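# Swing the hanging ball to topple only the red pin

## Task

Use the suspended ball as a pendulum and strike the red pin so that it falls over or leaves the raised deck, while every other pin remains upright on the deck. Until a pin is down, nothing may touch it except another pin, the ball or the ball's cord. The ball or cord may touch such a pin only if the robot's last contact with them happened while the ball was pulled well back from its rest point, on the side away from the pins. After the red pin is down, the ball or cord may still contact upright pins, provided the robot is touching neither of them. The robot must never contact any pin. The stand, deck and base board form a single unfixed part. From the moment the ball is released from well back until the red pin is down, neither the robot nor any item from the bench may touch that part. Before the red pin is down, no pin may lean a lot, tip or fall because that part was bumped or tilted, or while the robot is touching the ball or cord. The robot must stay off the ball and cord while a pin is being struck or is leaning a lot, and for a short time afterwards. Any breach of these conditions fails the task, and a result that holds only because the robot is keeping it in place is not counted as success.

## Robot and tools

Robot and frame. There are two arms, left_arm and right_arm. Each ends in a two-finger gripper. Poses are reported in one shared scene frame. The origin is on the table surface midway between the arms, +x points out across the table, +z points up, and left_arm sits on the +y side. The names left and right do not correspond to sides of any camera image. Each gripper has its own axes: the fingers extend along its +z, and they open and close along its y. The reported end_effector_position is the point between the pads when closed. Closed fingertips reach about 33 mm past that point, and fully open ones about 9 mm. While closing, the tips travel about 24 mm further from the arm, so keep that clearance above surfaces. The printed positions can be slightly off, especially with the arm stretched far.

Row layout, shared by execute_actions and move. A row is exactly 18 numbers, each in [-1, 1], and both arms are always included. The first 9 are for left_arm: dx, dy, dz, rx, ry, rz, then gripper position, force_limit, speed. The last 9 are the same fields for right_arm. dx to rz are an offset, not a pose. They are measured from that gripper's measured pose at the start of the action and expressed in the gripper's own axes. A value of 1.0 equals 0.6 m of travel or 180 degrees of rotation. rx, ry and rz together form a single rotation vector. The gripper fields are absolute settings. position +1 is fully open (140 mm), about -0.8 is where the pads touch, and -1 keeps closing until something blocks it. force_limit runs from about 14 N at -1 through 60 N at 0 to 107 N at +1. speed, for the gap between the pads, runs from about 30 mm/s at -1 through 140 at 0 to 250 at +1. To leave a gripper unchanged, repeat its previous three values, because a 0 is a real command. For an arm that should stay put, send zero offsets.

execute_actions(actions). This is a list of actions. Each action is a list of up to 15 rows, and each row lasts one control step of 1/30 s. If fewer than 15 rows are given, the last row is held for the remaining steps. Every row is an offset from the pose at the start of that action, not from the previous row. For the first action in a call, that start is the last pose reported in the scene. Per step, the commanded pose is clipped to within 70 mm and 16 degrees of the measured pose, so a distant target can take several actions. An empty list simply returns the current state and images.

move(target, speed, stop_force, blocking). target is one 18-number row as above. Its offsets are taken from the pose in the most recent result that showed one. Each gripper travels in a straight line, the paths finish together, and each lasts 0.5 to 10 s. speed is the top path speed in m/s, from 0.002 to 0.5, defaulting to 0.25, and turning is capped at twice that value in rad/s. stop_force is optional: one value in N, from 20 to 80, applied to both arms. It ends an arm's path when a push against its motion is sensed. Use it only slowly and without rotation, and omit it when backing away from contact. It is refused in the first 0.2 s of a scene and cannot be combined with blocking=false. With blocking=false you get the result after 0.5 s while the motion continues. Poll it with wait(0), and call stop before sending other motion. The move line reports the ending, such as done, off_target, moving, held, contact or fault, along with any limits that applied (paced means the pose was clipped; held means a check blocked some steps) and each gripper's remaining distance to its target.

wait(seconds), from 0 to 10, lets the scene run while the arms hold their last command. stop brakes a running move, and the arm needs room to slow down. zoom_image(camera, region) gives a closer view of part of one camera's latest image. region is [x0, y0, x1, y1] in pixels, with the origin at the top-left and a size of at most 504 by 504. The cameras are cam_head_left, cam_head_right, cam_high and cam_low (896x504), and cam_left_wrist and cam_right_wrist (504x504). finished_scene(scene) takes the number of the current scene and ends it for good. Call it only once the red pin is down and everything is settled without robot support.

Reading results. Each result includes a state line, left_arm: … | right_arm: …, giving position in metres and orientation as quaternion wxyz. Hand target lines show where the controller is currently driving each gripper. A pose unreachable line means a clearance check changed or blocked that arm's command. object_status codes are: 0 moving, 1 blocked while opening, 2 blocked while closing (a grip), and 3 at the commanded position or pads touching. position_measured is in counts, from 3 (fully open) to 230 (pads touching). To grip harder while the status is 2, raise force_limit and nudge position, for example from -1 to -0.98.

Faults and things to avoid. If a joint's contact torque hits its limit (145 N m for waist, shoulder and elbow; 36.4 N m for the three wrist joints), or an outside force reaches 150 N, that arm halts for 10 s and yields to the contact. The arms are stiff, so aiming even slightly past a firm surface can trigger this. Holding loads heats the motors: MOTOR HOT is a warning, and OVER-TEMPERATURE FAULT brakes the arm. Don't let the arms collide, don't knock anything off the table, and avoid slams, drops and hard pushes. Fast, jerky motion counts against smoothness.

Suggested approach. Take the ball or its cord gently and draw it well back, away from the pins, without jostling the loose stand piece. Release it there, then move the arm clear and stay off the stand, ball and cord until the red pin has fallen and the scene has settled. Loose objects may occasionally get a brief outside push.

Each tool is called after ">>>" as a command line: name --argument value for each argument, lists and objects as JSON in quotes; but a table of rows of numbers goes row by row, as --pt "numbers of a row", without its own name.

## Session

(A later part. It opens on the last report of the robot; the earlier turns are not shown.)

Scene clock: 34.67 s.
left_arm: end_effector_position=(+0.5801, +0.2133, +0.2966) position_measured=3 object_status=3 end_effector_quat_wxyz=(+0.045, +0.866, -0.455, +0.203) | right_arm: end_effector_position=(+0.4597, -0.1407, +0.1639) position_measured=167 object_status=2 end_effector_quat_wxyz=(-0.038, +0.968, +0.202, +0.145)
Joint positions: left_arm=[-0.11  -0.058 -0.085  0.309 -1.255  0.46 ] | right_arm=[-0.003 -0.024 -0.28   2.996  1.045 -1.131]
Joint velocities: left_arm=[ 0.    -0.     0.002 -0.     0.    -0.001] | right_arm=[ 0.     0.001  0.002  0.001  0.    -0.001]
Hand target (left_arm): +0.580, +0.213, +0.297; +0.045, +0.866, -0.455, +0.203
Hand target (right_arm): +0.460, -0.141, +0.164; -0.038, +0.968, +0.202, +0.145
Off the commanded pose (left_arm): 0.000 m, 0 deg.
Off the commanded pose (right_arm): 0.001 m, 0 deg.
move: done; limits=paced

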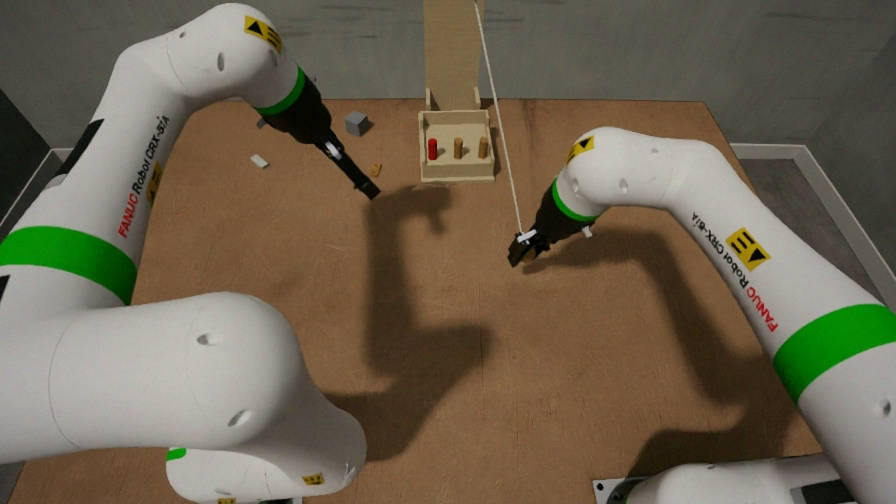

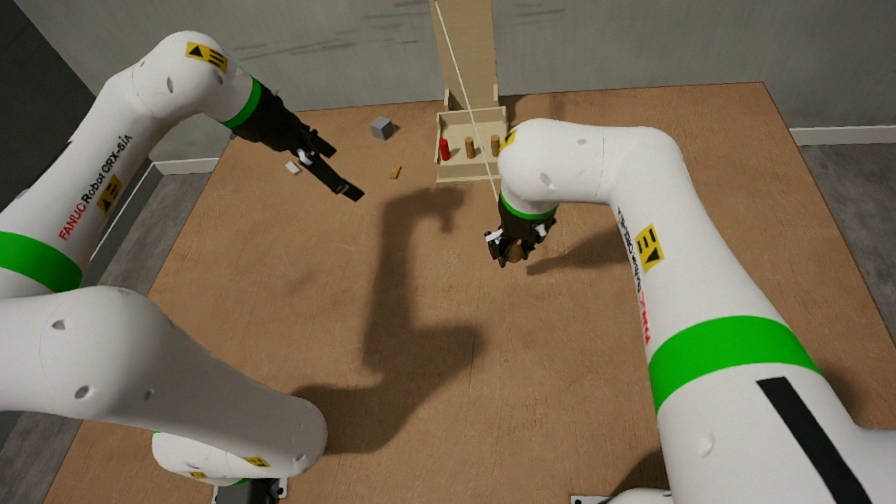

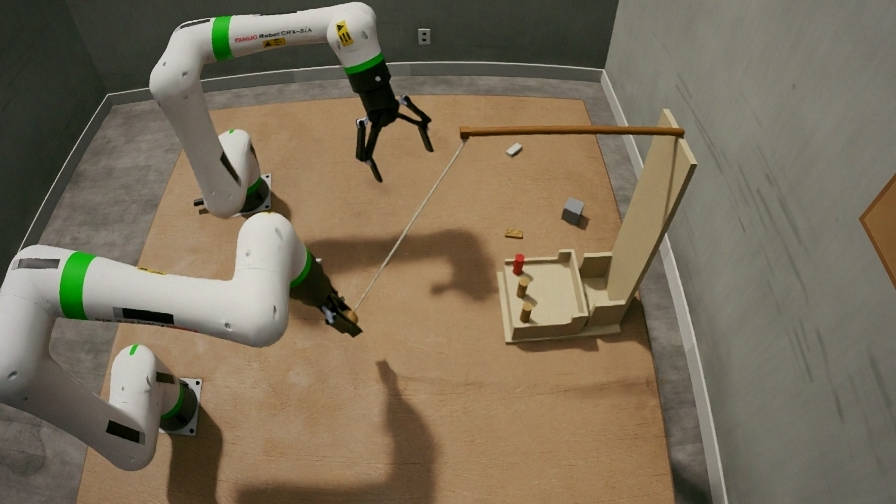

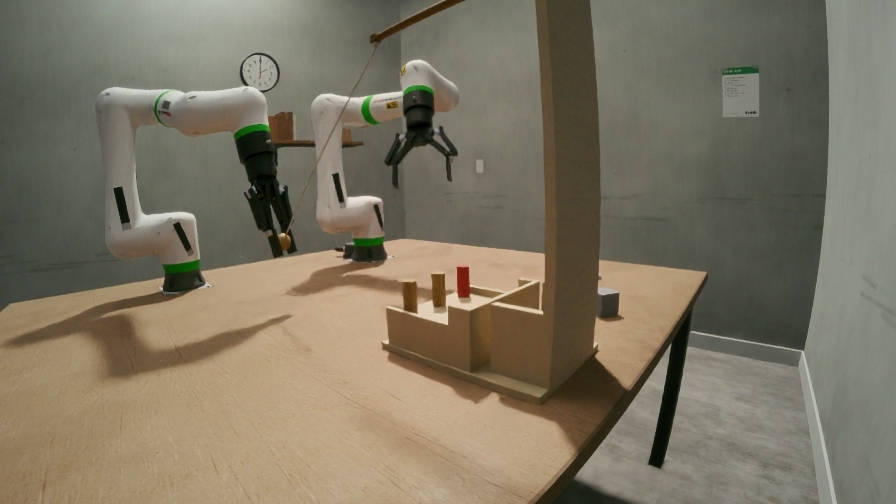

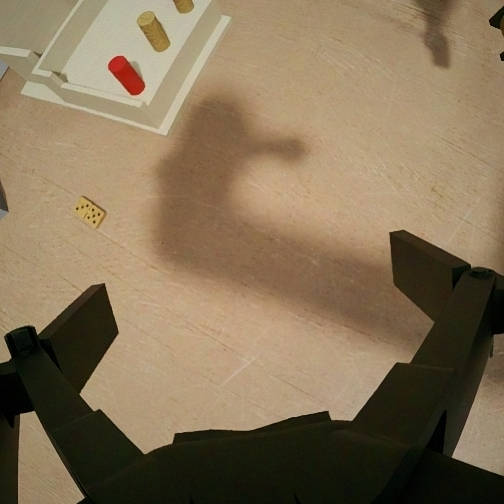

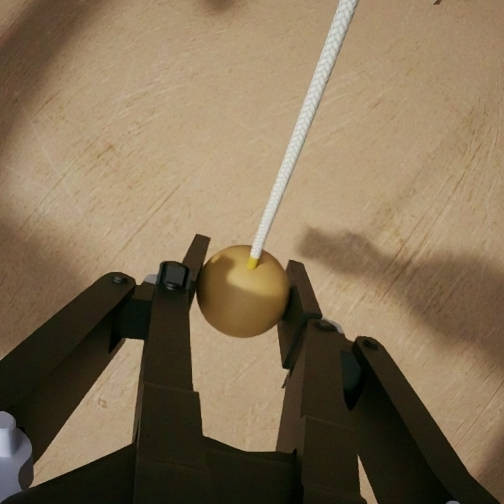

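>>> move --target '[0,0,0,0,0,0,1,0,0,0.01,0.045,-0.005,0,0,0,-1,-1,-0.3]' --speed 0.04

>>> execute_actions --actions '[[[0,0,0,0,0,0,1,0,0,0,0,0,0,0,0,1,-1,1]],[[0,0,0,0,0,0,1,0,0,-0.1,0,-0.1,0,0,0,1,-1,1]],[[0,0,0,0,0,0,1,0,0,-0.05,0,-0.05,0,0,0,1,-1,1]]]'

>>> wait --seconds 6

Scene clock: 41.00 s.
left_arm: end_effector_position=(+0.5801, +0.2133, +0.2966) position_measured=3 object_status=3 end_effector_quat_wxyz=(+0.045, +0.866, -0.455, +0.203) | right_arm: end_effector_position=(+0.4751, -0.1636, +0.1681) position_measured=167 object_status=2 end_effector_quat_wxyz=(-0.038, +0.968, +0.202, +0.145)
Joint positions: left_arm=[-0.11  -0.058 -0.085  0.309 -1.255  0.46 ] | right_arm=[-0.057 -0.006 -0.257  2.98   1.058 -1.072]
Joint velocities: left_arm=[ 0.     0.     0.    -0.001 -0.001  0.001] | right_arm=[ 0.    -0.    -0.001 -0.002  0.    -0.001]
Hand target (left_arm): +0.580, +0.213, +0.297; +0.045, +0.866, -0.455, +0.203
Hand target (right_arm): +0.475, -0.164, +0.168; -0.038, +0.968, +0.202, +0.145
Off the commanded pose (left_arm): 0.000 m, 0 deg.
Off the commanded pose (right_arm): 0.000 m, 0 deg.
move: done

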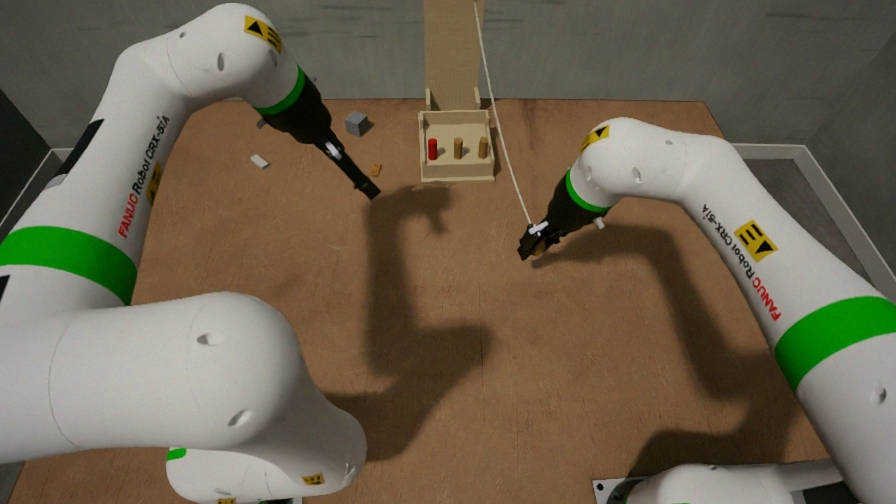

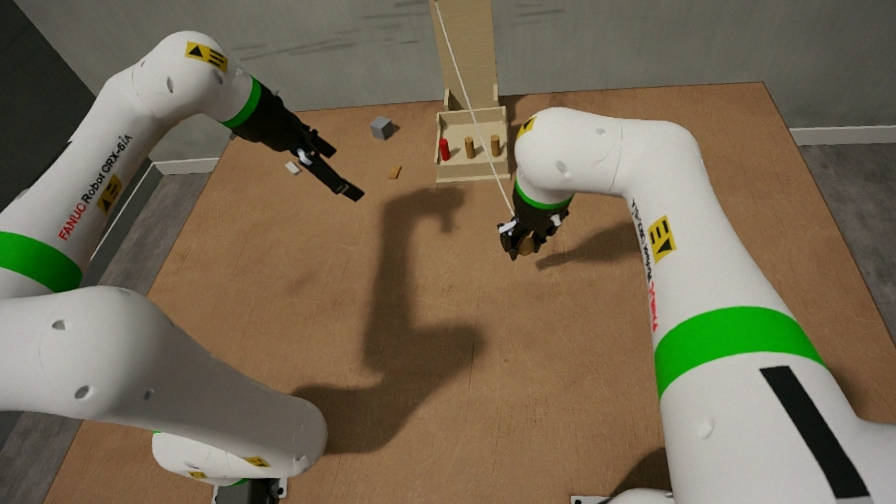

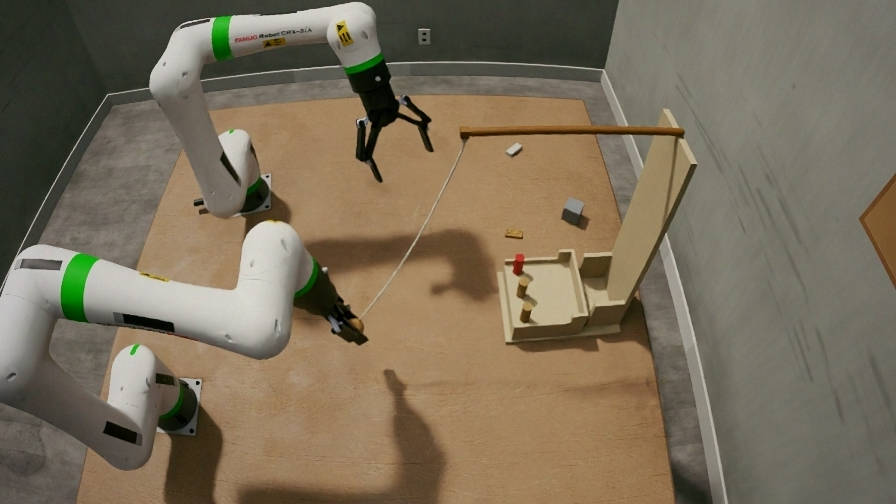

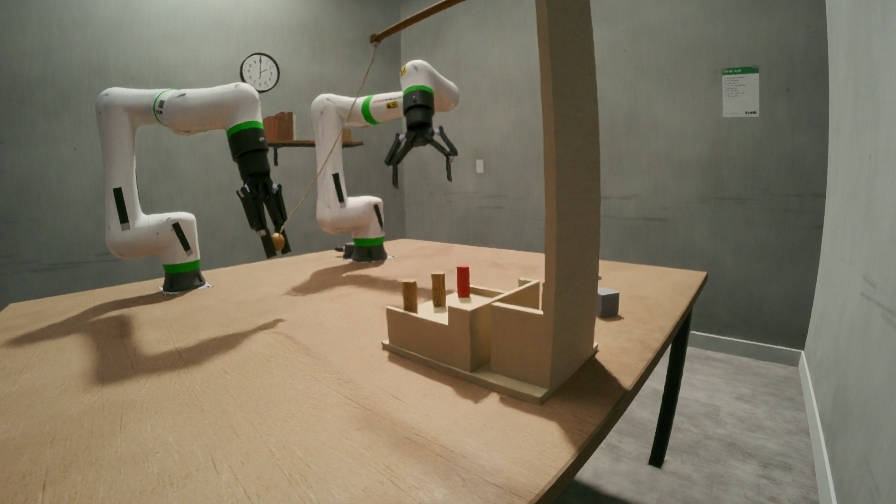

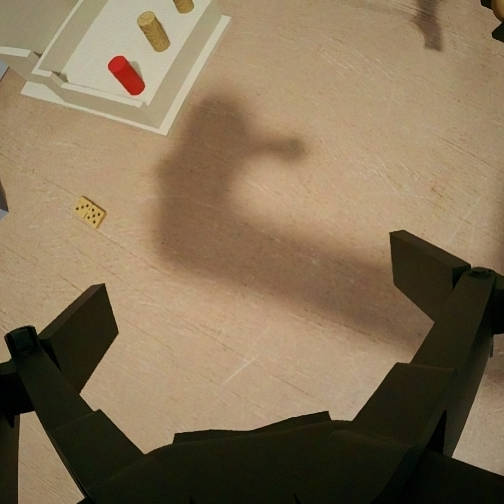

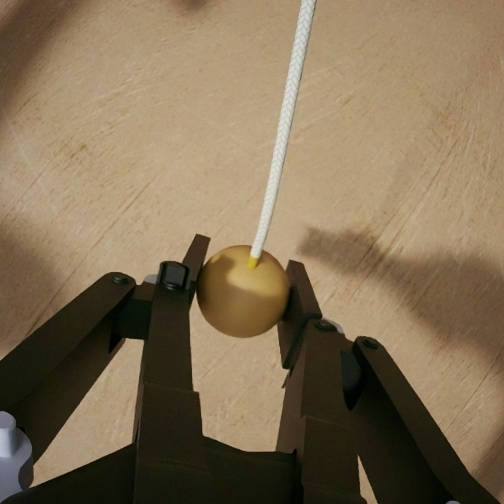

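Scene clock: 42.50 s.
left_arm: end_effector_position=(+0.5801, +0.2133, +0.2966) position_measured=3 object_status=3 end_effector_quat_wxyz=(+0.045, +0.866, -0.455, +0.203) | right_arm: end_effector_position=(+0.3725, -0.2102, +0.2275) position_measured=3 object_status=3 end_effector_quat_wxyz=(-0.038, +0.968, +0.202, +0.145)
Joint positions: left_arm=[-0.11  -0.058 -0.085  0.309 -1.255  0.46 ] | right_arm=[-0.213 -0.32  -0.391  2.953  1.262 -0.941]
Joint velocities: left_arm=[ 0.    -0.     0.001  0.     0.    -0.002] | right_arm=[-0.    -0.    -0.    -0.003  0.     0.001]
Hand target (left_arm): +0.580, +0.213, +0.297; +0.045, +0.866, -0.455, +0.203
Hand target (right_arm): +0.372, -0.210, +0.228; -0.038, +0.968, +0.202, +0.145
Off the commanded pose (left_arm): 0.000 m, 0 deg.
Off the commanded pose (right_arm): 0.000 m, 0 deg.

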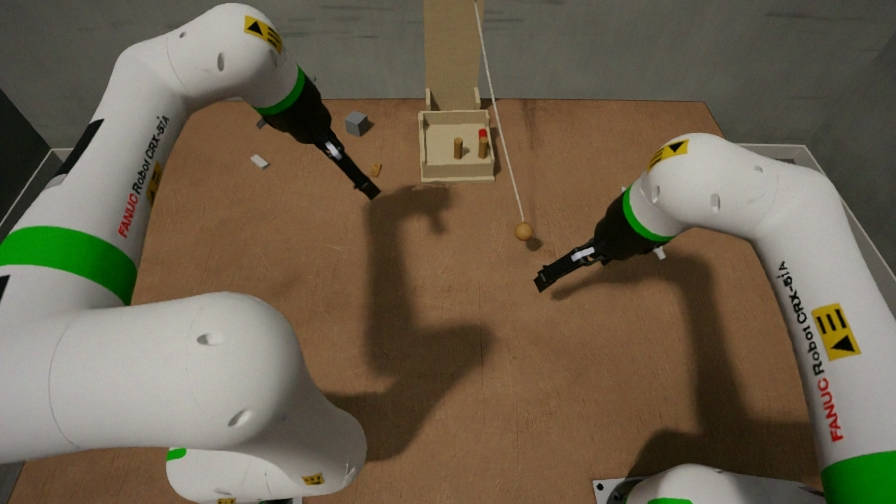

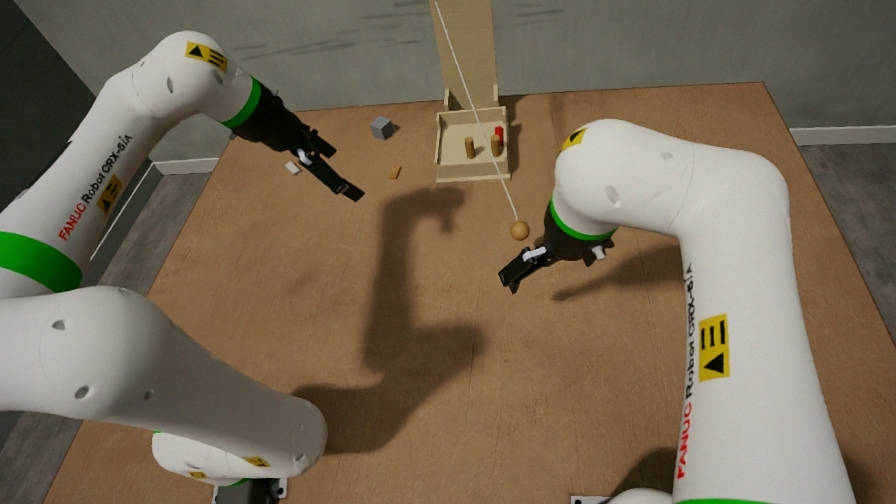

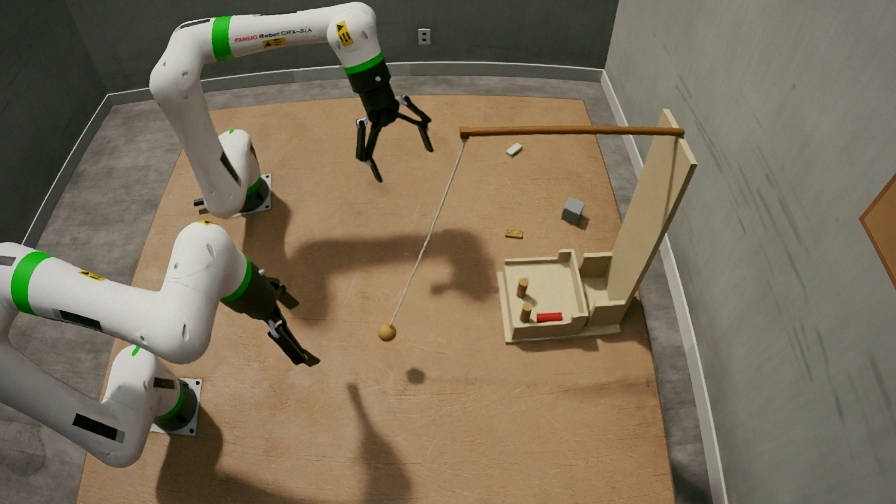

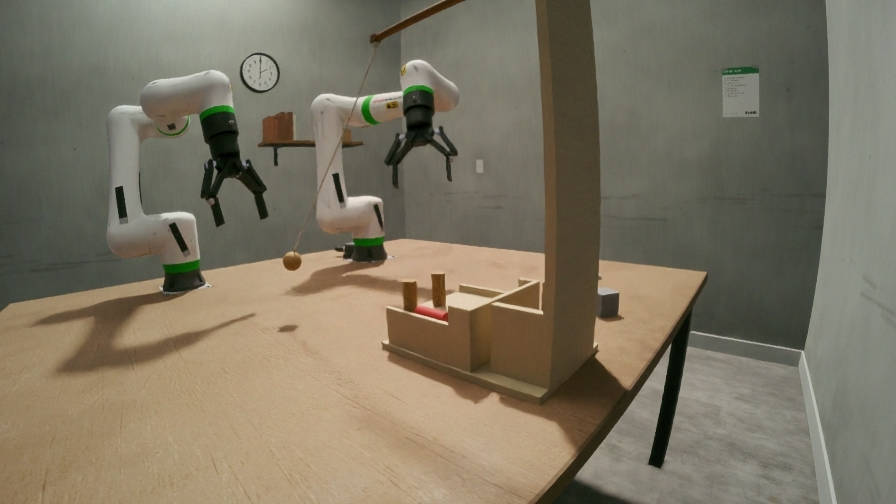

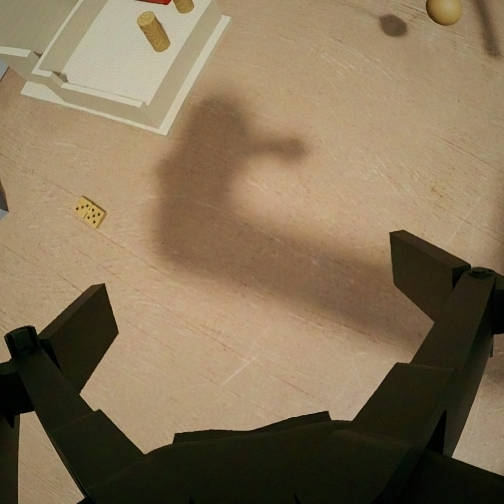

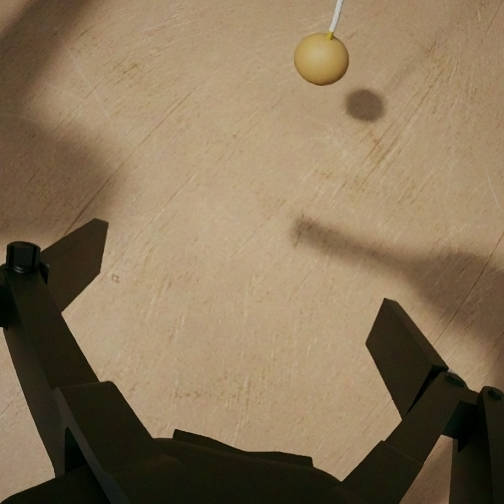

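Scene clock: 48.50 s.
left_arm: end_effector_position=(+0.5801, +0.2133, +0.2966) position_measured=3 object_status=3 end_effector_quat_wxyz=(+0.045, +0.866, -0.455, +0.203) | right_arm: end_effector_position=(+0.3725, -0.2102, +0.2275) position_measured=3 object_status=3 end_effector_quat_wxyz=(-0.038, +0.968, +0.202, +0.145)
Joint positions: left_arm=[-0.11  -0.058 -0.085  0.309 -1.255  0.46 ] | right_arm=[-0.213 -0.32  -0.391  2.953  1.262 -0.941]
Joint velocities: left_arm=[ 0.     0.    -0.001  0.001  0.    -0.001] | right_arm=[-0.     0.001 -0.     0.001 -0.    -0.   ]
Hand target (left_arm): +0.580, +0.213, +0.297; +0.045, +0.866, -0.455, +0.203
Hand target (right_arm): +0.372, -0.210, +0.228; -0.038, +0.968, +0.202, +0.145
Off the commanded pose (left_arm): 0.000 m, 0 deg.
Off the commanded pose (right_arm): 0.000 m, 0 deg.
wait: 6.00 s; at rest by 0.17 s

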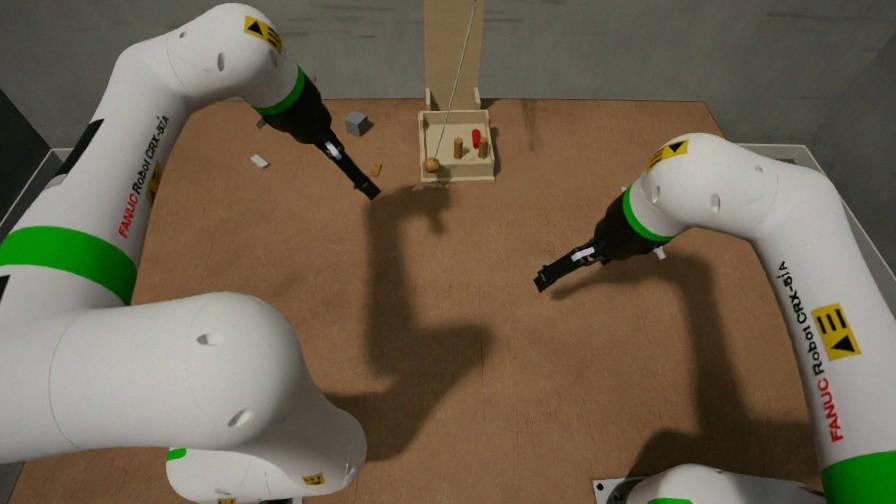

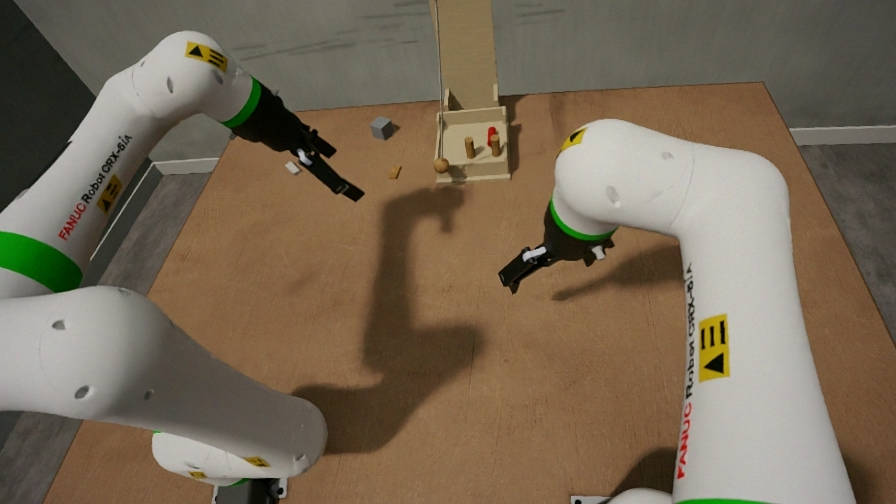

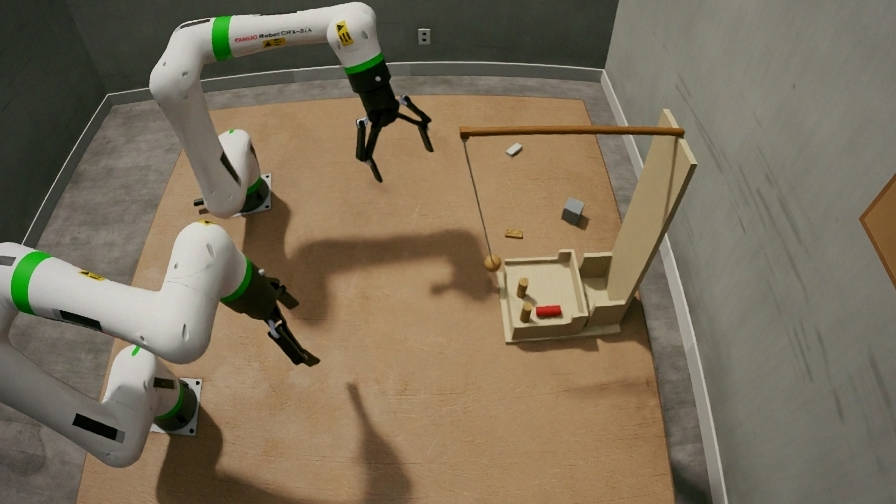

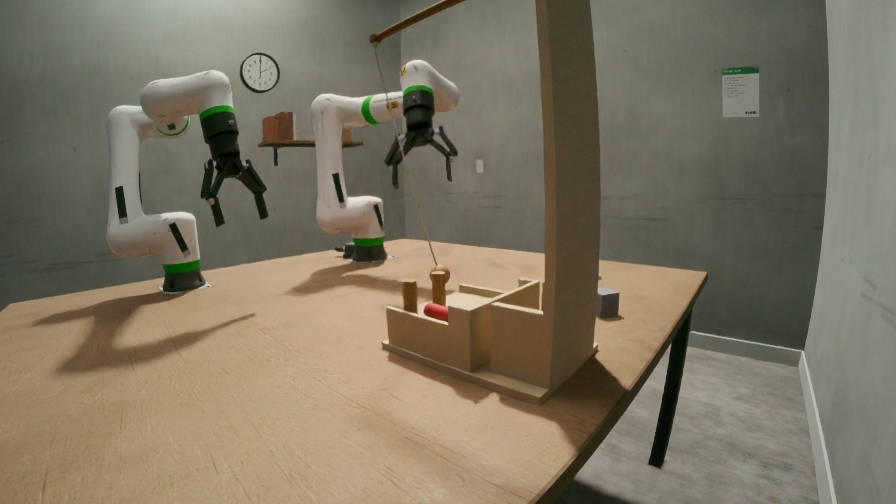

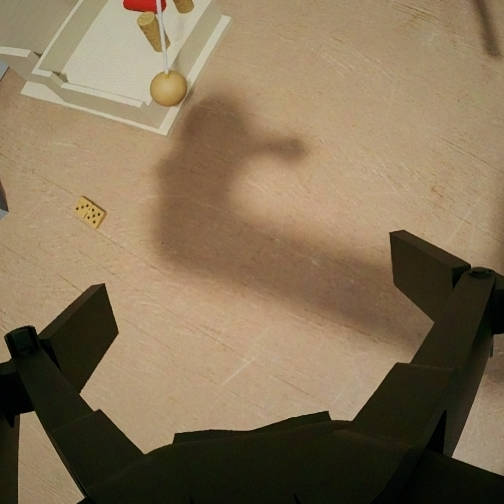

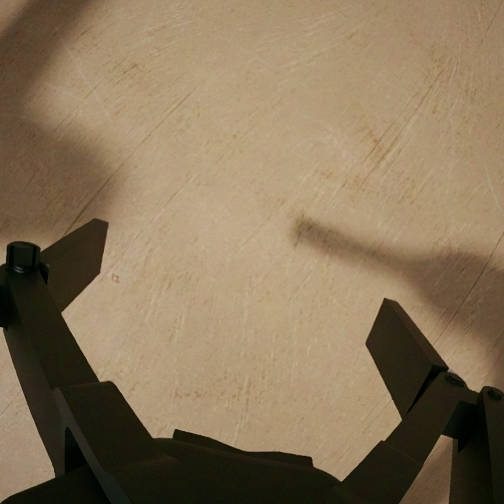

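>>> finished_scene --scene 1

The scene is finished: the task was done.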